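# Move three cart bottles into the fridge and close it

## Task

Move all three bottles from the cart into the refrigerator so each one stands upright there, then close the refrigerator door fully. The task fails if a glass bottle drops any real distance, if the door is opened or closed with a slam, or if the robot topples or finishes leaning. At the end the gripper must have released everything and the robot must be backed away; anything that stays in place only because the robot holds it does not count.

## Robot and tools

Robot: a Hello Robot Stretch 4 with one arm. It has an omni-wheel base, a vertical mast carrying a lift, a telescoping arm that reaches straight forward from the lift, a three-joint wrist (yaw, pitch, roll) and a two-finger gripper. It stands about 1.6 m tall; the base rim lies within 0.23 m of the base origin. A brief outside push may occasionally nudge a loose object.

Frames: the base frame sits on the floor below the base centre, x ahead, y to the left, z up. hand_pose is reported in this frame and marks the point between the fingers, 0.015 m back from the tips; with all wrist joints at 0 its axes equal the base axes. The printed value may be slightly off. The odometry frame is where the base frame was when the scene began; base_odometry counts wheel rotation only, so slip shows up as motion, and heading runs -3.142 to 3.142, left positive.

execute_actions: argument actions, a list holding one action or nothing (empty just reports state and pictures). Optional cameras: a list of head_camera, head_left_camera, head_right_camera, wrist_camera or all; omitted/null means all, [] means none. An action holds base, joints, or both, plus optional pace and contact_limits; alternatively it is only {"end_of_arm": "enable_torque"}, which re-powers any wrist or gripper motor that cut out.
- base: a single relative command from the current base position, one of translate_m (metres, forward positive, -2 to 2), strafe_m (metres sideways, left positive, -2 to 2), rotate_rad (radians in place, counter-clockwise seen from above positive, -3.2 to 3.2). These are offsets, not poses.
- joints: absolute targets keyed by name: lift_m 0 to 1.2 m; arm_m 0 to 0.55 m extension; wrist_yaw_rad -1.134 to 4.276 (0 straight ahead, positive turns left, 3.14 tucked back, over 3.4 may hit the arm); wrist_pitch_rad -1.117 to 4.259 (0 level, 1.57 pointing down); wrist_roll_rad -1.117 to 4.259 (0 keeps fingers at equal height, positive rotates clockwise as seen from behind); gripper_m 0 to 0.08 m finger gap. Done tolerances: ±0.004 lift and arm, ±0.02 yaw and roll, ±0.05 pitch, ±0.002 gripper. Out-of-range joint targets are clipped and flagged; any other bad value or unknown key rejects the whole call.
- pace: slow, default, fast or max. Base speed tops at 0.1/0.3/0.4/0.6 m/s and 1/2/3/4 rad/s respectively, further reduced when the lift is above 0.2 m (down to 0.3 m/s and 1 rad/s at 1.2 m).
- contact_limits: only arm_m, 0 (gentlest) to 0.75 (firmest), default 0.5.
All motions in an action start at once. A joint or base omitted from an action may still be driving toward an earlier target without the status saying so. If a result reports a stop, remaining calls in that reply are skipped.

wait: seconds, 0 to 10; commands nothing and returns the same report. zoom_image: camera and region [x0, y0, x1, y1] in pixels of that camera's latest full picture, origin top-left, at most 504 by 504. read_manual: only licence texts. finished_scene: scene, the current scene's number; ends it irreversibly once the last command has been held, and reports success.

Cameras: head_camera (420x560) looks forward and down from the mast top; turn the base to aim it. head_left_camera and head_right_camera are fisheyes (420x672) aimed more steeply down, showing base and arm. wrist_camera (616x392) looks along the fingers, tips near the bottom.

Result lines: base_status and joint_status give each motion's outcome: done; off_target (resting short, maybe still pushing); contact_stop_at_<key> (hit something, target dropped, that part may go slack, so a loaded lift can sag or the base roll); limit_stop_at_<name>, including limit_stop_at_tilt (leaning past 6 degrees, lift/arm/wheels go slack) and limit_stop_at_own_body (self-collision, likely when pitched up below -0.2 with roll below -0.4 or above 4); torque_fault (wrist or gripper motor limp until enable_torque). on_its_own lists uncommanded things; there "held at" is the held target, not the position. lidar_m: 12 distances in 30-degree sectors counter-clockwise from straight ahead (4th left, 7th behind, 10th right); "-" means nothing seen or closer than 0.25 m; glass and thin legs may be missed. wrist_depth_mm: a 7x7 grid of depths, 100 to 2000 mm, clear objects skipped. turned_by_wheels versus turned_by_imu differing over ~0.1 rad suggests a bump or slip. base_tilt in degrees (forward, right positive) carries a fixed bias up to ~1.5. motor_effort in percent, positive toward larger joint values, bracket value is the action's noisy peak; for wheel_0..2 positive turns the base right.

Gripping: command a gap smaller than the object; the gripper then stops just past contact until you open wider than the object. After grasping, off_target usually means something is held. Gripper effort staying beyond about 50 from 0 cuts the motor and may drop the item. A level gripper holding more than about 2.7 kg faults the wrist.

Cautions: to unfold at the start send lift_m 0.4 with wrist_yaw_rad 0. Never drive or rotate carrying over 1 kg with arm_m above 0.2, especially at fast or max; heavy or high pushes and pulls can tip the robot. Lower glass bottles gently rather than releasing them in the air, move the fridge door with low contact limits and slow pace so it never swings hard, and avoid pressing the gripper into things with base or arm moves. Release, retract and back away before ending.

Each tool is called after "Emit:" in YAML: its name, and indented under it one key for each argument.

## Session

Emit:
execute_actions:
  actions:
    - {"joints":{"lift_m":0.85,"wrist_yaw_rad":0,"gripper_m":0.08,"wrist_pitch_rad":0.3}}

Scene clock: 3.13 s.
base_odometry: x=+0.000 y=+0.000 heading=+0.000 (m, m, rad; odometry frame)
turned_by_wheels: +0.000 (rad since the last result)
turned_by_imu: +0.001 (rad since the last result)
base_tilt: forward=+0.0 right=+0.3 (deg)
lidar_m: 1.22 1.48 2.28 1.59 0.61 0.61 0.79 1.42 1.46 1.43 1.14 3.33
base_status: not commanded
joint_positions: lift_m=+0.850 arm_m=-0.001 wrist_yaw_rad=+0.000 wrist_pitch_rad=+0.302 wrist_roll_rad=+0.014 gripper_m=+0.080
joint_status: all done
motor_effort: lift_m=+22(24) arm_m=-1(1) wrist_yaw_rad=+0(6) wrist_pitch_rad=-5(5) wrist_roll_rad=-2(1) gripper_m=+1(5) wheel_0=+0(0) wheel_1=-1(1) wheel_2=+1(1) (%)
hand_pose: x=+0.3731 y=-0.0874 z=+0.9647 quat_wxyz=(+0.989, +0.007, +0.151, -0.001) (m; base frame)
wrist_depth_mm: 1618 1160 1661 - - - - / 1661 1255 1708 - - - - / 1708 1397 1808 - - - - / 1756 1618 1863 - - - - / 1863 1863 1229 - - - - / 1576 1537 1182 1661 1576 1708 1661 / - - 1308 1366 741 - -
pictures: head_camera, head_left_camera, head_right_camera, wrist_camera
Images, in order (width x height): head_camera 420x560, head_left_camera 420x672, head_right_camera 420x672, wrist_camera 616x392.

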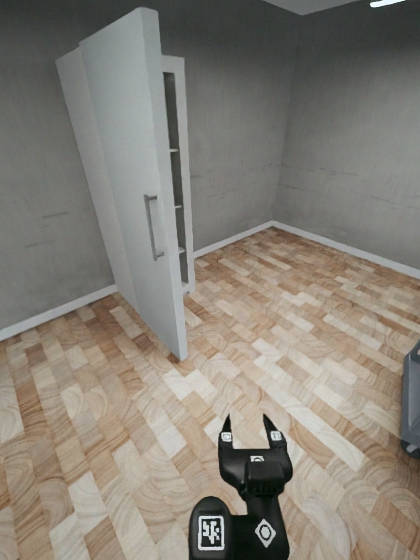

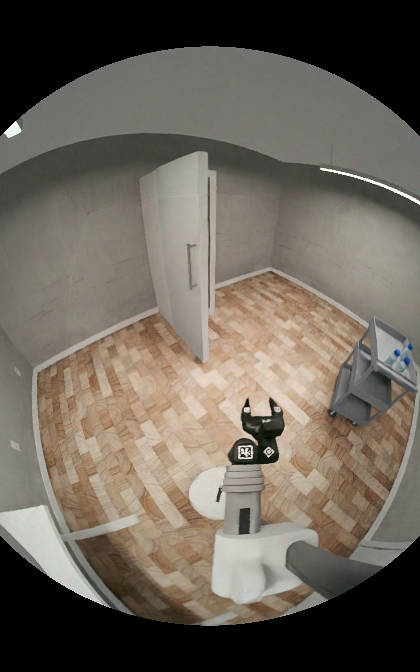

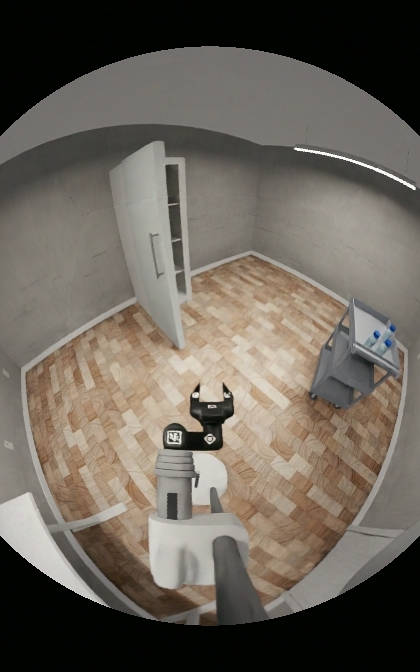

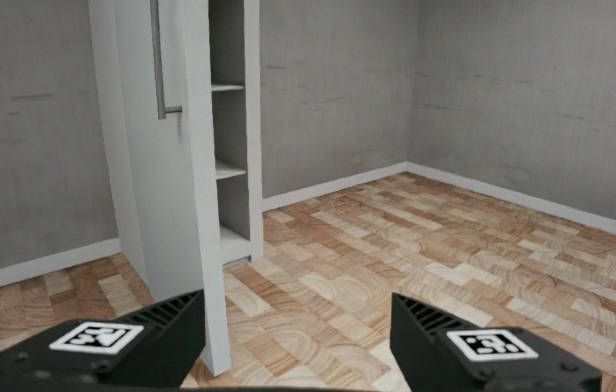

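Emit:
execute_actions:
  actions:
    - {"base":{"rotate_rad":-0.88}}
  cameras: ["head_camera","wrist_camera","head_left_camera"]

Scene clock: 13.50 s.
base_odometry: x=+0.000 y=+0.000 heading=-0.880 (m, m, rad; odometry frame)
turned_by_wheels: -0.880 (rad since the last result)
turned_by_imu: -0.895 (rad since the last result)
base_tilt: forward=-0.1 right=+0.2 (deg)
lidar_m: 1.14 3.29 1.22 2.22 2.10 0.65 0.62 0.64 0.93 1.44 1.50 1.21
base_status: done
joint_positions: lift_m=+0.850 arm_m=-0.001 wrist_yaw_rad=+0.000 wrist_pitch_rad=+0.302 wrist_roll_rad=+0.014 gripper_m=+0.080
joint_status: not commanded
motor_effort: lift_m=+22(22) arm_m=-1(1) wrist_yaw_rad=+2(0) wrist_pitch_rad=-6(6) wrist_roll_rad=-1(2) gripper_m=+2(3) wheel_0=+0(6) wheel_1=-1(4) wheel_2=+0(8) (%)
hand_pose: x=+0.3731 y=-0.0874 z=+0.9648 quat_wxyz=(+0.989, +0.007, +0.151, -0.001) (m; base frame)
wrist_depth_mm: - - - - - - - / - - - - - - - / - - - 1430 1025 - 1983 / - - - 1576 1708 - 1983 / - - - 1366 1281 - 1863 / 1576 1618 1618 1537 1366 1708 1661 / - - 1366 1308 683 - -
pictures: head_camera, head_left_camera, wrist_camera
Images, in order (width x height): head_camera 420x560, head_left_camera 420x672, wrist_camera 616x392.

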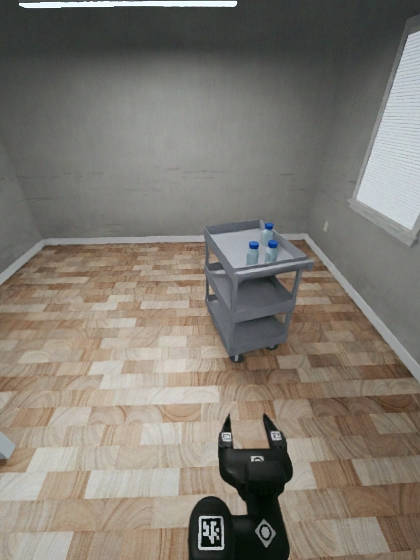

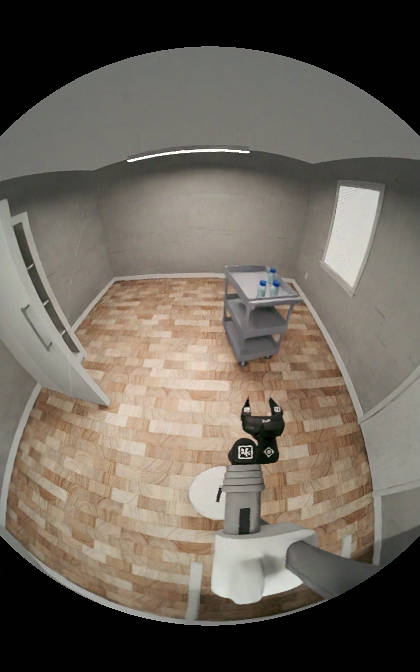

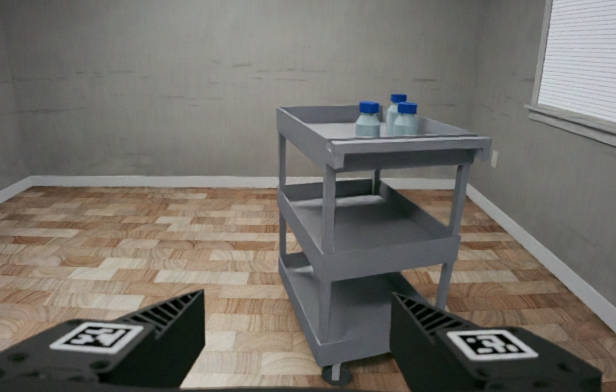

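Emit:
execute_actions:
  actions:
    - {"base":{"strafe_m":0.5}}
  cameras: []

Emit:
execute_actions:
  actions:
    - {"base":{"translate_m":1.46}}
  cameras: []

Emit:
execute_actions:
  actions:
    - {"base":{"rotate_rad":-1.54},"joints":{"lift_m":0.8}}
  cameras: []

Emit:
execute_actions:
  actions:
    - {"joints":{"arm_m":0.2}}
  cameras: ["head_camera","wrist_camera"]

Scene clock: 26.63 s.
base_odometry: x=+0.385 y=+0.319 heading=-0.880 (m, m, rad; odometry frame)
turned_by_wheels: +0.000 (rad since the last result)
turned_by_imu: +0.003 (rad since the last result)
base_tilt: forward=-0.1 right=+0.2 (deg)
lidar_m: 3.29 0.82 0.84 1.72 1.81 1.51 0.97 0.67 0.93 1.95 2.06 1.34
base_status: done
joint_positions: lift_m=+0.850 arm_m=-0.001 wrist_yaw_rad=+0.000 wrist_pitch_rad=+0.302 wrist_roll_rad=+0.014 gripper_m=+0.080
joint_status: not commanded
motor_effort: lift_m=+21(21) arm_m=+0(1) wrist_yaw_rad=+2(1) wrist_pitch_rad=-7(6) wrist_roll_rad=-1(1) gripper_m=+2(4) wheel_0=+0(8) wheel_1=-2(11) wheel_2=-1(1) (%)
hand_pose: x=+0.3731 y=-0.0874 z=+0.9648 quat_wxyz=(+0.989, +0.007, +0.151, -0.001) (m; base frame)
wrist_depth_mm: - - - - - - - / - - - - - - - / - - - - - 1229 1042 / - - - - - 1618 - / - - - - - 1229 1308 / 1576 1618 1576 1661 1537 1397 1397 / - - 1366 1397 732 - -
pictures: none
No camera images: the call's "cameras" was empty. Leave "cameras" out to get every camera's image.

Scene clock: 33.00 s.
base_odometry: x=+1.316 y=-0.807 heading=-0.880 (m, m, rad; odometry frame)
turned_by_wheels: +0.000 (rad since the last result)
turned_by_imu: -0.004 (rad since the last result)
base_tilt: forward=-0.2 right=+0.4 (deg)
lidar_m: 1.81 1.88 1.86 1.25 1.08 0.98 2.47 2.23 0.61 0.51 0.51 1.93
base_status: done
joint_positions: lift_m=+0.850 arm_m=-0.001 wrist_yaw_rad=+0.000 wrist_pitch_rad=+0.302 wrist_roll_rad=+0.014 gripper_m=+0.080
joint_status: not commanded
motor_effort: lift_m=+21(21) arm_m=-1(1) wrist_yaw_rad=+0(1) wrist_pitch_rad=-6(6) wrist_roll_rad=-1(1) gripper_m=+1(4) wheel_0=+0(4) wheel_1=+0(3) wheel_2=+0(9) (%)
hand_pose: x=+0.3731 y=-0.0874 z=+0.9648 quat_wxyz=(+0.989, +0.007, +0.151, -0.001) (m; base frame)
wrist_depth_mm: 1397 1397 1430 1430 1464 1464 1464 / 1464 1499 1499 1499 1499 1537 1499 / 1537 1576 1618 1576 1576 1576 1618 / 1661 1618 1708 1618 1661 1661 1756 / 1708 1756 1756 1756 1756 1808 1808 / 1618 1576 1576 1661 1618 1661 1618 / - - 1366 1397 741 - -
pictures: none
No camera images: the call's "cameras" was empty. Leave "cameras" out to get every camera's image.

Scene clock: 35.03 s.
base_odometry: x=+1.316 y=-0.807 heading=-2.420 (m, m, rad; odometry frame)
turned_by_wheels: -1.540 (rad since the last result)
turned_by_imu: -1.568 (rad since the last result)
base_tilt: forward=+0.2 right=+0.2 (deg)
lidar_m: 0.52 0.52 1.91 1.83 1.91 1.88 1.23 1.11 0.98 2.15 2.21 0.63
base_status: done
joint_positions: lift_m=+0.800 arm_m=-0.001 wrist_yaw_rad=+0.000 wrist_pitch_rad=+0.302 wrist_roll_rad=+0.014 gripper_m=+0.080
joint_status: all done
motor_effort: lift_m=+17(20) arm_m=-1(1) wrist_yaw_rad=+0(0) wrist_pitch_rad=-5(5) wrist_roll_rad=-1(2) gripper_m=+1(3) wheel_0=+1(7) wheel_1=+0(8) wheel_2=+2(7) (%)
hand_pose: x=+0.3731 y=-0.0874 z=+0.9151 quat_wxyz=(+0.989, +0.007, +0.151, -0.001) (m; base frame)
wrist_depth_mm: 1537 1537 1537 1537 1537 1537 1537 / 1618 1618 1618 1618 1618 1618 1618 / 1661 715 768 627 768 1708 1661 / 609 615 621 544 530 477 1808 / 319 336 355 379 404 442 1863 / 329 336 370 798 421 1618 1576 / - - 691 723 394 - -
pictures: none
No camera images: the call's "cameras" was empty. Leave "cameras" out to get every camera's image.

Scene clock: 36.73 s.
base_odometry: x=+1.316 y=-0.807 heading=-2.420 (m, m, rad; odometry frame)
turned_by_wheels: +0.000 (rad since the last result)
turned_by_imu: +0.000 (rad since the last result)
base_tilt: forward=+0.1 right=+0.3 (deg)
lidar_m: 0.53 0.52 1.89 1.80 1.88 1.86 1.24 1.11 0.96 2.12 2.23 0.64
base_status: not commanded
joint_positions: lift_m=+0.800 arm_m=+0.199 wrist_yaw_rad=+0.000 wrist_pitch_rad=+0.302 wrist_roll_rad=+0.014 gripper_m=+0.080
joint_status: all done
motor_effort: lift_m=+17(17) arm_m=+6(5) wrist_yaw_rad=+0(1) wrist_pitch_rad=-7(5) wrist_roll_rad=-2(1) gripper_m=+1(3) wheel_0=+1(1) wheel_1=+0(0) wheel_2=+2(2) (%)
hand_pose: x=+0.5729 y=-0.0874 z=+0.9151 quat_wxyz=(+0.989, +0.007, +0.151, -0.001) (m; base frame)
wrist_depth_mm: 1366 1366 1366 1397 1366 1366 1366 / 1430 1397 1430 1430 1430 1430 1397 / 1499 559 1499 621 1464 1499 1464 / 530 477 585 445 407 1576 1618 / 430 439 445 407 407 351 330 / 336 338 334 336 327 317 265 / - - 283 291 170 - -
pictures: head_camera, wrist_camera
Images, in order (width x height): head_camera 420x560, wrist_camera 616x392.

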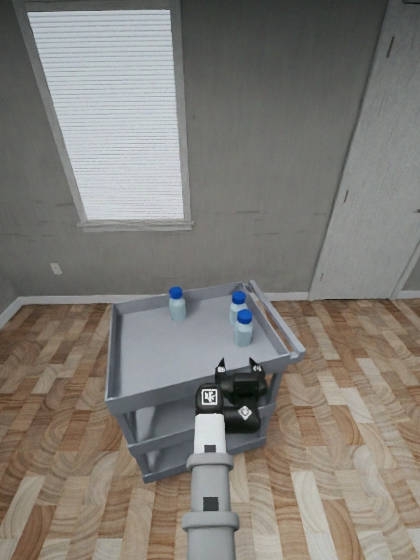

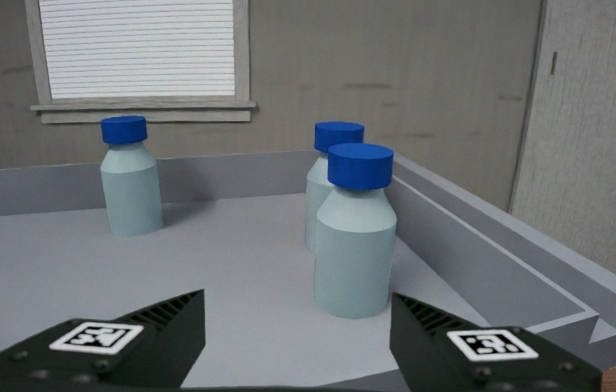

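Emit:
execute_actions:
  actions:
    - {"base":{"strafe_m":-0.044},"joints":{"arm_m":0.28,"lift_m":0.78},"pace":"slow"}
  cameras: ["wrist_camera"]

Emit:
execute_actions:
  actions:
    - {"joints":{"arm_m":0.39,"lift_m":0.76},"pace":"slow"}
  cameras: ["wrist_camera"]

Emit:
execute_actions:
  actions:
    - {"joints":{"gripper_m":0.03}}
  cameras: []

Emit:
execute_actions:
  actions:
    - {"joints":{"lift_m":0.85}}
  cameras: ["wrist_camera"]

Scene clock: 48.57 s.
base_odometry: x=+1.286 y=-0.774 heading=-2.420 (m, m, rad; odometry frame)
turned_by_wheels: +0.000 (rad since the last result)
turned_by_imu: +0.001 (rad since the last result)
base_tilt: forward=+0.0 right=+0.2 (deg)
lidar_m: 0.53 0.50 1.93 1.87 1.94 1.87 1.23 1.02 0.95 2.09 2.17 0.64
base_status: done
joint_positions: lift_m=+0.780 arm_m=+0.279 wrist_yaw_rad=+0.000 wrist_pitch_rad=+0.302 wrist_roll_rad=+0.014 gripper_m=+0.080
joint_status: all done
motor_effort: lift_m=+17(15) arm_m=+7(6) wrist_yaw_rad=+0(0) wrist_pitch_rad=-6(6) wrist_roll_rad=-2(2) gripper_m=+1(2) wheel_0=+2(6) wheel_1=-2(2) wheel_2=+0(2) (%)
hand_pose: x=+0.6528 y=-0.0874 z=+0.8951 quat_wxyz=(+0.989, +0.007, +0.151, -0.001) (m; base frame)
wrist_depth_mm: 1281 1281 1281 1308 1281 1308 1281 / 1336 1336 1366 1366 1336 1336 1366 / 373 1397 1430 260 1397 1464 1397 / 377 500 521 230 413 1464 1499 / 387 397 402 231 362 285 1537 / 306 307 303 242 301 231 230 / - - 256 254 202 - -
pictures: wrist_camera
Images, in order (width x height): wrist_camera 616x392.

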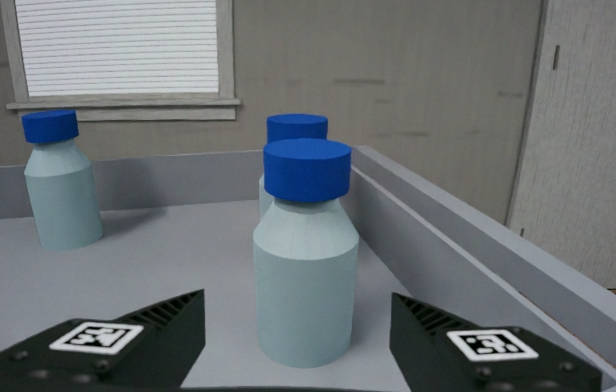

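Scene clock: 50.93 s.
base_odometry: x=+1.286 y=-0.774 heading=-2.420 (m, m, rad; odometry frame)
turned_by_wheels: +0.000 (rad since the last result)
turned_by_imu: +0.000 (rad since the last result)
base_tilt: forward=+0.0 right=+0.3 (deg)
lidar_m: 0.53 0.54 1.98 1.86 1.94 1.85 1.24 1.04 0.92 2.10 2.12 0.64
base_status: not commanded
joint_positions: lift_m=+0.760 arm_m=+0.389 wrist_yaw_rad=+0.000 wrist_pitch_rad=+0.302 wrist_roll_rad=+0.014 gripper_m=+0.080
joint_status: all done
motor_effort: lift_m=+16(16) arm_m=+6(5) wrist_yaw_rad=+1(1) wrist_pitch_rad=-6(5) wrist_roll_rad=-1(2) gripper_m=+2(2) wheel_0=+1(1) wheel_1=-2(2) wheel_2=+1(0) (%)
hand_pose: x=+0.7628 y=-0.0874 z=+0.8751 quat_wxyz=(+0.989, +0.007, +0.151, -0.001) (m; base frame)
wrist_depth_mm: 1205 1182 1205 1205 1182 1205 1182 / 1229 1255 1229 1255 1255 1255 1229 / 1308 1308 1308 211 1308 1336 1336 / 377 399 410 107 297 1397 1397 / 336 359 342 111 263 240 1430 / 274 277 138 121 137 191 190 / - - 131 119 125 - -
pictures: wrist_camera
Images, in order (width x height): wrist_camera 616x392.

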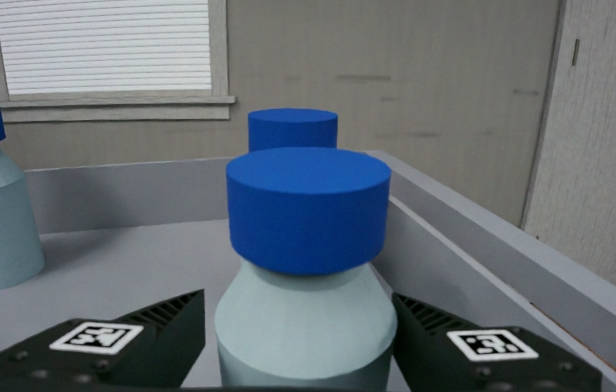

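Scene clock: 51.83 s.
base_odometry: x=+1.286 y=-0.774 heading=-2.420 (m, m, rad; odometry frame)
turned_by_wheels: +0.000 (rad since the last result)
turned_by_imu: +0.000 (rad since the last result)
base_tilt: forward=-0.1 right=+0.3 (deg)
lidar_m: 0.53 0.55 1.97 1.86 1.95 1.86 1.24 1.06 0.91 2.09 2.17 0.63
base_status: not commanded
joint_positions: lift_m=+0.760 arm_m=+0.389 wrist_yaw_rad=-0.001 wrist_pitch_rad=+0.302 wrist_roll_rad=+0.014 gripper_m=+0.068
joint_status: gripper_m off_target (ended at +0.068, target +0.030)
on_its_own: gripper_m is held at +0.064, not at your +0.030, by its contact guard: the fingers met something
motor_effort: lift_m=+16(16) arm_m=+6(6) wrist_yaw_rad=+3(3) wrist_pitch_rad=-6(5) wrist_roll_rad=-1(2) gripper_m=-36(35) wheel_0=+1(2) wheel_1=-2(2) wheel_2=+0(0) (%)
hand_pose: x=+0.7628 y=-0.0875 z=+0.8751 quat_wxyz=(+0.989, +0.007, +0.151, -0.001) (m; base frame)
wrist_depth_mm: 1182 1182 1205 1182 1205 1205 1182 / 1205 1229 1255 1255 1255 1281 1229 / 1336 1308 1308 211 1308 1308 1308 / 377 397 120 108 319 1366 1397 / 336 359 327 111 277 239 1464 / 273 278 131 122 138 201 190 / - - 124 119 125 - -
pictures: none
No camera images: the call's "cameras" was empty. Leave "cameras" out to get every camera's image.

Scene clock: 53.20 s.
base_odometry: x=+1.286 y=-0.774 heading=-2.420 (m, m, rad; odometry frame)
turned_by_wheels: +0.000 (rad since the last result)
turned_by_imu: +0.000 (rad since the last result)
base_tilt: forward=+0.1 right=+0.2 (deg)
lidar_m: 0.55 0.54 1.92 1.86 1.96 1.84 1.22 1.05 0.93 2.08 2.16 0.62
base_status: not commanded
joint_positions: lift_m=+0.850 arm_m=+0.389 wrist_yaw_rad=+0.000 wrist_pitch_rad=+0.305 wrist_roll_rad=+0.013 gripper_m=+0.068
joint_status: all done
on_its_own: gripper_m is held at +0.064, not at your +0.030, by its contact guard: the fingers met something
motor_effort: lift_m=+23(26) arm_m=+6(6) wrist_yaw_rad=+1(2) wrist_pitch_rad=-14(15) wrist_roll_rad=-2(1) gripper_m=-38(37) wheel_0=+1(1) wheel_1=-2(3) wheel_2=+1(1) (%)
hand_pose: x=+0.7626 y=-0.0875 z=+0.9639 quat_wxyz=(+0.988, +0.007, +0.152, -0.001) (m; base frame)
wrist_depth_mm: 1229 1182 1205 1205 1205 1205 1182 / 1255 1229 1255 1255 1255 1229 1229 / 1308 1308 1308 1308 1308 1308 1308 / 1366 1366 120 108 1397 1430 1366 / 410 427 433 111 418 1464 1464 / 338 413 130 122 138 1499 1537 / - - 125 119 125 - -
pictures: wrist_camera
Images, in order (width x height): wrist_camera 616x392.

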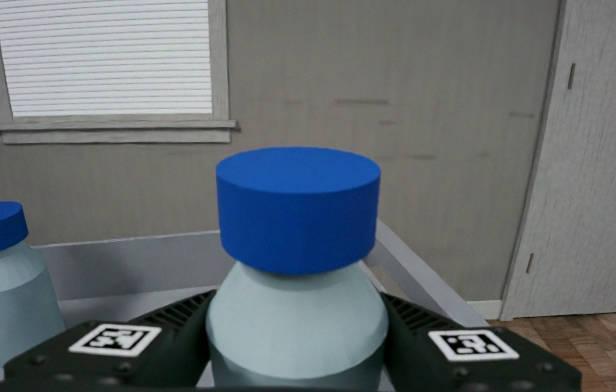

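Emit:
execute_actions:
  actions:
    - {"joints":{"arm_m":0,"lift_m":0.92}}
  cameras: []

Emit:
execute_actions:
  actions:
    - {"base":{"rotate_rad":3.13},"pace":"slow"}
  cameras: []

Emit:
execute_actions:
  actions:
    - {"base":{"strafe_m":0.48}}
  cameras: ["head_camera","wrist_camera"]

Scene clock: 63.53 s.
base_odometry: x=+1.286 y=-0.774 heading=-2.420 (m, m, rad; odometry frame)
turned_by_wheels: +0.000 (rad since the last result)
turned_by_imu: +0.001 (rad since the last result)
base_tilt: forward=-0.1 right=+0.0 (deg)
lidar_m: 0.50 0.51 1.93 1.86 1.96 1.85 1.22 1.06 0.94 2.08 2.17 0.64
base_status: not commanded
joint_positions: lift_m=+0.920 arm_m=+0.001 wrist_yaw_rad=+0.000 wrist_pitch_rad=+0.305 wrist_roll_rad=+0.013 gripper_m=+0.068
joint_status: all done
on_its_own: gripper_m is held at +0.064, not at your +0.030, by its contact guard: the fingers met something
motor_effort: lift_m=+23(25) arm_m=-6(7) wrist_yaw_rad=+1(1) wrist_pitch_rad=-15(15) wrist_roll_rad=-1(1) gripper_m=-38(37) wheel_0=+1(1) wheel_1=-2(2) wheel_2=+0(0) (%)
hand_pose: x=+0.3748 y=-0.0875 z=+1.0339 quat_wxyz=(+0.988, +0.007, +0.152, -0.001) (m; base frame)
wrist_depth_mm: 1576 1537 1576 1576 1576 1537 1499 / 1618 1618 1618 1618 1576 1661 1576 / 1661 1708 1661 1708 1708 1661 1708 / 1708 750 120 108 1808 1756 1808 / 668 668 615 111 559 1863 1921 / 517 525 130 122 138 1661 1756 / - - 124 119 125 - -
pictures: none
No camera images: the call's "cameras" was empty. Leave "cameras" out to get every camera's image.

Scene clock: 67.93 s.
base_odometry: x=+1.286 y=-0.774 heading=+0.710 (m, m, rad; odometry frame)
turned_by_wheels: +3.130 (rad since the last result)
turned_by_imu: +3.188 (rad since the last result)
base_tilt: forward=-0.2 right=+0.2 (deg)
lidar_m: 1.22 1.03 0.92 2.09 2.17 0.63 0.52 0.53 1.96 1.87 1.94 1.85
base_status: done
joint_positions: lift_m=+0.920 arm_m=+0.001 wrist_yaw_rad=+0.000 wrist_pitch_rad=+0.305 wrist_roll_rad=+0.014 gripper_m=+0.068
joint_status: not commanded
on_its_own: gripper_m is held at +0.064, not at your +0.030, by its contact guard: the fingers met something
motor_effort: lift_m=+24(23) arm_m=-6(6) wrist_yaw_rad=+0(0) wrist_pitch_rad=-16(15) wrist_roll_rad=-2(1) gripper_m=-37(35) wheel_0=+0(5) wheel_1=-2(4) wheel_2=-2(8) (%)
hand_pose: x=+0.3748 y=-0.0874 z=+1.0339 quat_wxyz=(+0.988, +0.007, +0.152, -0.001) (m; base frame)
wrist_depth_mm: 1098 1281 991 1397 1397 1366 1397 / 1098 1336 1025 1464 1464 1464 1430 / 1060 1281 1025 1499 1537 1537 1537 / 1118 1499 120 108 1618 1618 1576 / 1118 1308 1078 111 1708 1708 1708 / 1160 1430 131 122 138 1756 1756 / - - 124 119 125 - -
pictures: none
No camera images: the call's "cameras" was empty. Leave "cameras" out to get every camera's image.

Scene clock: 70.87 s.
base_odometry: x=+0.974 y=-0.410 heading=+0.710 (m, m, rad; odometry frame)
turned_by_wheels: +0.000 (rad since the last result)
turned_by_imu: +0.003 (rad since the last result)
base_tilt: forward=+0.2 right=+0.2 (deg)
lidar_m: 0.93 0.65 2.46 1.60 1.64 2.01 1.93 0.63 0.78 2.36 2.45 1.27
base_status: done
joint_positions: lift_m=+0.920 arm_m=+0.001 wrist_yaw_rad=+0.000 wrist_pitch_rad=+0.305 wrist_roll_rad=+0.014 gripper_m=+0.068
joint_status: not commanded
on_its_own: gripper_m is held at +0.064, not at your +0.030, by its contact guard: the fingers met something
motor_effort: lift_m=+22(24) arm_m=-6(6) wrist_yaw_rad=+0(1) wrist_pitch_rad=-15(15) wrist_roll_rad=-1(1) gripper_m=-35(37) wheel_0=+3(7) wheel_1=-2(7) wheel_2=+1(2) (%)
hand_pose: x=+0.3748 y=-0.0874 z=+1.0340 quat_wxyz=(+0.988, +0.007, +0.152, -0.001) (m; base frame)
wrist_depth_mm: 477 683 1205 1281 1042 1397 1366 / 477 699 1229 1336 1281 1464 1430 / 484 707 991 991 1138 1499 1537 / 484 723 120 108 1042 1618 1618 / 492 723 1025 111 1661 1661 1708 / 480 621 130 122 138 1756 1756 / - - 125 119 125 - -
pictures: head_camera, wrist_camera
Images, in order (width x height): head_camera 420x560, wrist_camera 616x392.

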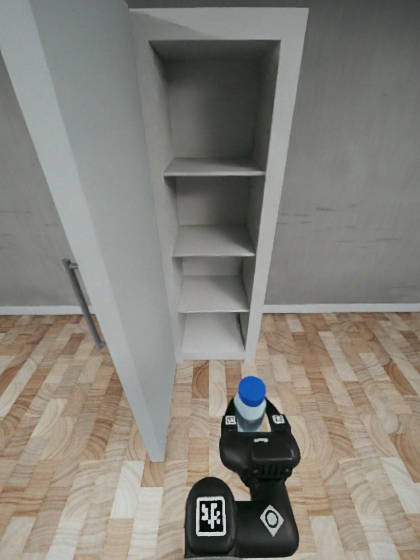

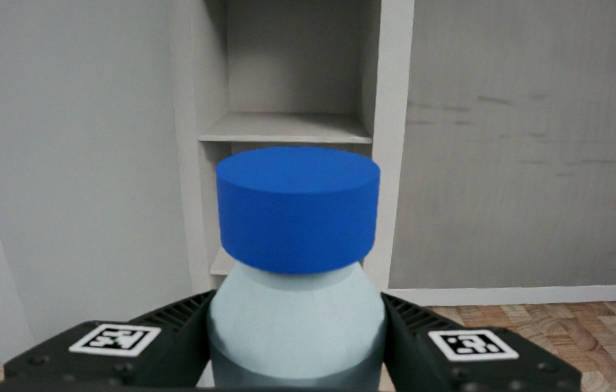

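Emit:
execute_actions:
  actions:
    - {"base":{"strafe_m":-0.045}}
  cameras: []

Emit:
execute_actions:
  actions:
    - {"base":{"translate_m":0.64},"joints":{"arm_m":0.54}}
  cameras: []

Emit:
execute_actions:
  actions:
    - {"joints":{"lift_m":0.879},"pace":"slow"}
  cameras: ["head_camera"]

Scene clock: 87.40 s.
base_odometry: x=+1.003 y=-0.444 heading=+0.710 (m, m, rad; odometry frame)
turned_by_wheels: +0.000 (rad since the last result)
turned_by_imu: +0.000 (rad since the last result)
base_tilt: forward=-0.1 right=+0.2 (deg)
lidar_m: 1.12 0.63 2.54 1.63 1.70 1.99 0.67 0.63 0.80 2.30 2.39 1.85
base_status: done
joint_positions: lift_m=+0.920 arm_m=+0.001 wrist_yaw_rad=+0.000 wrist_pitch_rad=+0.305 wrist_roll_rad=+0.014 gripper_m=+0.068
joint_status: not commanded
on_its_own: gripper_m is held at +0.064, not at your +0.030, by its contact guard: the fingers met something
motor_effort: lift_m=+23(22) arm_m=-6(6) wrist_yaw_rad=+2(2) wrist_pitch_rad=-15(15) wrist_roll_rad=-1(1) gripper_m=-39(36) wheel_0=+1(8) wheel_1=-1(5) wheel_2=+0(2) (%)
hand_pose: x=+0.3748 y=-0.0874 z=+1.0340 quat_wxyz=(+0.988, +0.007, +0.152, -0.001) (m; base frame)
wrist_depth_mm: 544 788 1281 1281 1366 1430 1397 / 535 798 1281 1336 1430 1464 1464 / 549 809 1078 1008 1499 1576 1499 / 554 809 120 108 1576 1618 1576 / 554 809 1098 111 1708 1708 1708 / 544 699 130 121 138 1756 1708 / - - 125 119 125 - -
pictures: none
No camera images: the call's "cameras" was empty. Leave "cameras" out to get every camera's image.

Scene clock: 91.03 s.
base_odometry: x=+1.488 y=-0.027 heading=+0.710 (m, m, rad; odometry frame)
turned_by_wheels: +0.000 (rad since the last result)
turned_by_imu: -0.001 (rad since the last result)
base_tilt: forward=+0.1 right=+0.3 (deg)
lidar_m: 0.59 0.41 0.28 0.25 1.85 2.38 1.26 1.27 2.42 2.30 1.63 0.62
base_status: done
joint_positions: lift_m=+0.920 arm_m=+0.539 wrist_yaw_rad=+0.000 wrist_pitch_rad=+0.305 wrist_roll_rad=+0.014 gripper_m=+0.068
joint_status: all done
on_its_own: gripper_m is held at +0.064, not at your +0.030, by its contact guard: the fingers met something
motor_effort: lift_m=+23(22) arm_m=+5(8) wrist_yaw_rad=-1(2) wrist_pitch_rad=-14(15) wrist_roll_rad=-2(2) gripper_m=-37(37) wheel_0=+0(6) wheel_1=+1(7) wheel_2=+3(12) (%)
hand_pose: x=+0.9127 y=-0.0874 z=+1.0340 quat_wxyz=(+0.988, +0.007, +0.152, -0.001) (m; base frame)
wrist_depth_mm: 220 220 220 220 220 219 - / 230 230 230 230 230 229 198 / 243 244 240 238 242 239 199 / 257 257 120 108 253 250 198 / 273 273 267 111 271 265 197 / 290 282 130 121 138 244 195 / - - 124 119 125 - -
pictures: none
No camera images: the call's "cameras" was empty. Leave "cameras" out to get every camera's image.

Scene clock: 92.23 s.
base_odometry: x=+1.488 y=-0.027 heading=+0.710 (m, m, rad; odometry frame)
turned_by_wheels: +0.000 (rad since the last result)
turned_by_imu: +0.000 (rad since the last result)
base_tilt: forward=+0.0 right=+0.2 (deg)
lidar_m: 0.58 0.41 0.28 0.26 1.80 2.38 1.26 1.26 2.42 2.33 1.62 0.60
base_status: not commanded
joint_positions: lift_m=+0.880 arm_m=+0.539 wrist_yaw_rad=+0.000 wrist_pitch_rad=+0.296 wrist_roll_rad=+0.014 gripper_m=+0.068
joint_status: all done
on_its_own: gripper_m is held at +0.064, not at your +0.030, by its contact guard: the fingers met something
motor_effort: lift_m=+11(21) arm_m=+6(6) wrist_yaw_rad=+2(2) wrist_pitch_rad=+12(15) wrist_roll_rad=-3(3) gripper_m=-37(38) wheel_0=-1(1) wheel_1=+1(1) wheel_2=+3(3) (%)
hand_pose: x=+0.9133 y=-0.0875 z=+0.9958 quat_wxyz=(+0.989, +0.007, +0.148, -0.001) (m; base frame)
wrist_depth_mm: 221 221 222 221 221 219 - / 230 231 231 231 232 229 198 / 243 242 240 237 242 239 198 / 256 256 121 109 252 250 198 / 271 270 265 112 268 263 196 / 276 281 131 122 138 244 195 / - - 124 119 125 - -
pictures: head_camera
Images, in order (width x height): head_camera 420x560.

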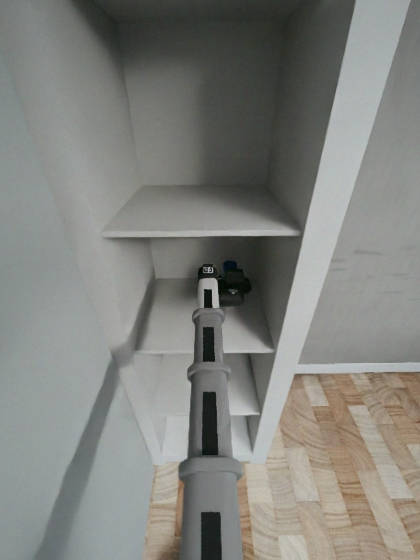

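Emit:
execute_actions:
  actions:
    - {"joints":{"gripper_m":0.08}}
  cameras: []

Emit:
execute_actions:
  actions:
    - {"base":{"translate_m":-0.64},"joints":{"arm_m":0}}
  cameras: []

Emit:
execute_actions:
  actions:
    - {"base":{"strafe_m":-0.441}}
  cameras: []

Emit:
execute_actions:
  actions:
    - {"base":{"rotate_rad":-3.13},"joints":{"lift_m":0.8}}
  cameras: []

Emit:
execute_actions:
  actions:
    - {"joints":{"arm_m":0.39}}
  cameras: ["wrist_camera"]

Scene clock: 101.60 s.
base_odometry: x=+1.488 y=-0.027 heading=+0.710 (m, m, rad; odometry frame)
turned_by_wheels: +0.000 (rad since the last result)
turned_by_imu: +0.001 (rad since the last result)
base_tilt: forward=-0.1 right=+0.1 (deg)
lidar_m: 0.56 0.38 0.28 0.25 1.83 2.39 1.25 1.25 2.41 2.32 1.60 0.60
base_status: not commanded
joint_positions: lift_m=+0.879 arm_m=+0.539 wrist_yaw_rad=+0.000 wrist_pitch_rad=+0.302 wrist_roll_rad=+0.014 gripper_m=+0.080
joint_status: all done
motor_effort: lift_m=+17(17) arm_m=+6(6) wrist_yaw_rad=+1(2) wrist_pitch_rad=-5(12) wrist_roll_rad=-2(4) gripper_m=+2(40) wheel_0=+0(1) wheel_1=+1(1) wheel_2=+1(3) (%)
hand_pose: x=+0.9129 y=-0.0874 z=+0.9941 quat_wxyz=(+0.989, +0.007, +0.151, -0.001) (m; base frame)
wrist_depth_mm: 221 220 221 221 220 219 - / 229 231 231 231 231 229 197 / 244 243 238 139 241 238 199 / 257 257 123 106 253 250 199 / 272 271 267 113 266 264 198 / 266 267 131 120 136 245 194 / - - 130 117 128 - -
pictures: none
No camera images: the call's "cameras" was empty. Leave "cameras" out to get every camera's image.

Scene clock: 105.20 s.
base_odometry: x=+1.003 y=-0.444 heading=+0.710 (m, m, rad; odometry frame)
turned_by_wheels: +0.000 (rad since the last result)
turned_by_imu: +0.003 (rad since the last result)
base_tilt: forward=-0.1 right=+0.2 (deg)
lidar_m: 1.09 0.66 2.47 1.65 1.69 2.00 0.65 0.62 0.75 2.31 2.39 1.86
base_status: done
joint_positions: lift_m=+0.879 arm_m=+0.001 wrist_yaw_rad=+0.000 wrist_pitch_rad=+0.303 wrist_roll_rad=+0.014 gripper_m=+0.080
joint_status: all done
motor_effort: lift_m=+17(17) arm_m=-6(7) wrist_yaw_rad=+1(0) wrist_pitch_rad=-7(7) wrist_roll_rad=-3(3) gripper_m=+1(3) wheel_0=+1(5) wheel_1=-1(5) wheel_2=-1(12) (%)
hand_pose: x=+0.3749 y=-0.0875 z=+0.9940 quat_wxyz=(+0.989, +0.007, +0.151, -0.001) (m; base frame)
wrist_depth_mm: 549 778 1255 1281 1366 1397 1397 / 535 798 1308 1308 1430 1464 1464 / 549 809 1255 1430 1499 1576 1537 / 554 820 1397 1464 1618 1618 1618 / 554 809 1182 1255 1708 1661 1708 / 535 654 1366 1499 1138 1756 1708 / - - 1229 1255 683 - -
pictures: none
No camera images: the call's "cameras" was empty. Leave "cameras" out to get every camera's image.

Scene clock: 108.00 s.
base_odometry: x=+1.290 y=-0.778 heading=+0.710 (m, m, rad; odometry frame)
turned_by_wheels: +0.000 (rad since the last result)
turned_by_imu: -0.002 (rad since the last result)
base_tilt: forward=+0.0 right=+0.2 (deg)
lidar_m: 1.25 1.01 0.93 2.10 2.19 0.63 0.52 0.52 1.95 1.84 1.93 1.85
base_status: done
joint_positions: lift_m=+0.879 arm_m=+0.001 wrist_yaw_rad=+0.000 wrist_pitch_rad=+0.303 wrist_roll_rad=+0.014 gripper_m=+0.080
joint_status: not commanded
motor_effort: lift_m=+17(18) arm_m=-6(6) wrist_yaw_rad=+2(2) wrist_pitch_rad=-7(6) wrist_roll_rad=-3(2) gripper_m=+3(1) wheel_0=-2(9) wheel_1=+1(9) wheel_2=+0(1) (%)
hand_pose: x=+0.3750 y=-0.0874 z=+0.9940 quat_wxyz=(+0.989, +0.007, +0.151, -0.001) (m; base frame)
wrist_depth_mm: 1118 1281 1008 1397 1397 1397 1397 / 1098 1336 1042 1464 1464 1430 1464 / 1078 1430 1205 1576 1537 1537 1499 / 1138 1464 1281 1576 1576 1576 1618 / 1118 1281 1281 1708 1661 1708 1708 / 1138 1336 1182 1708 1661 1708 1708 / - - 1255 1430 759 - -
pictures: none
No camera images: the call's "cameras" was empty. Leave "cameras" out to get every camera's image.

Scene clock: 110.87 s.
base_odometry: x=+1.290 y=-0.778 heading=-2.420 (m, m, rad; odometry frame)
turned_by_wheels: -3.130 (rad since the last result)
turned_by_imu: -3.186 (rad since the last result)
base_tilt: forward=+0.0 right=+0.2 (deg)
lidar_m: 0.52 0.53 1.97 1.85 1.92 1.84 1.23 1.05 0.95 2.09 2.18 0.65
base_status: done
joint_positions: lift_m=+0.800 arm_m=+0.001 wrist_yaw_rad=+0.000 wrist_pitch_rad=+0.303 wrist_roll_rad=+0.014 gripper_m=+0.080
joint_status: all done
motor_effort: lift_m=+17(16) arm_m=-6(6) wrist_yaw_rad=+1(0) wrist_pitch_rad=-7(6) wrist_roll_rad=-3(3) gripper_m=+4(4) wheel_0=+1(6) wheel_1=+1(9) wheel_2=+2(9) (%)
hand_pose: x=+0.3750 y=-0.0874 z=+0.9150 quat_wxyz=(+0.989, +0.007, +0.151, -0.001) (m; base frame)
wrist_depth_mm: 1537 1537 1576 1537 1537 1576 1537 / 1618 1618 1618 1618 1618 1576 1576 / 1661 715 788 683 1661 1661 1661 / 609 621 621 609 512 1708 1756 / 325 342 362 387 415 1808 1863 / 334 343 382 788 449 1618 1576 / - - 699 707 324 - -
pictures: none
No camera images: the call's "cameras" was empty. Leave "cameras" out to get every camera's image.

Scene clock: 113.13 s.
base_odometry: x=+1.290 y=-0.778 heading=-2.420 (m, m, rad; odometry frame)
turned_by_wheels: +0.000 (rad since the last result)
turned_by_imu: +0.000 (rad since the last result)
base_tilt: forward=-0.1 right=+0.0 (deg)
lidar_m: 0.53 0.52 1.94 1.87 1.95 1.86 1.24 1.03 0.92 2.12 2.18 0.61
base_status: not commanded
joint_positions: lift_m=+0.800 arm_m=+0.389 wrist_yaw_rad=+0.000 wrist_pitch_rad=+0.302 wrist_roll_rad=+0.014 gripper_m=+0.080
joint_status: all done
motor_effort: lift_m=+17(17) arm_m=+6(7) wrist_yaw_rad=+1(2) wrist_pitch_rad=-6(6) wrist_roll_rad=-2(3) gripper_m=+3(1) wheel_0=+1(1) wheel_1=+1(1) wheel_2=+2(1) (%)
hand_pose: x=+0.7629 y=-0.0874 z=+0.9151 quat_wxyz=(+0.989, +0.007, +0.151, -0.001) (m; base frame)
wrist_depth_mm: 1205 1205 1205 1205 1182 1182 1205 / 1255 1229 1281 1255 1229 1281 1229 / 1308 1336 1336 1308 1336 1336 1308 / 1366 1336 436 233 1366 1397 1366 / 389 413 430 239 355 1464 1464 / 319 338 332 244 276 249 1537 / - - 274 258 214 - -
pictures: wrist_camera
Images, in order (width x height): wrist_camera 616x392.

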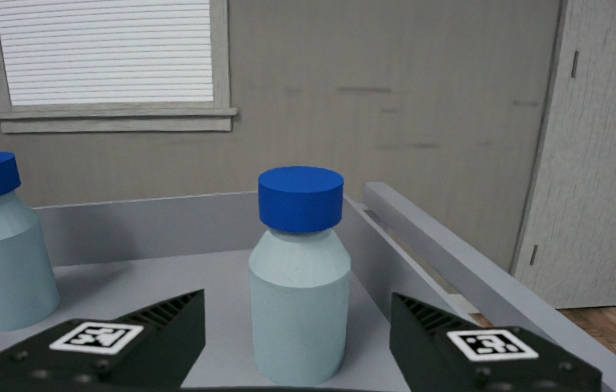

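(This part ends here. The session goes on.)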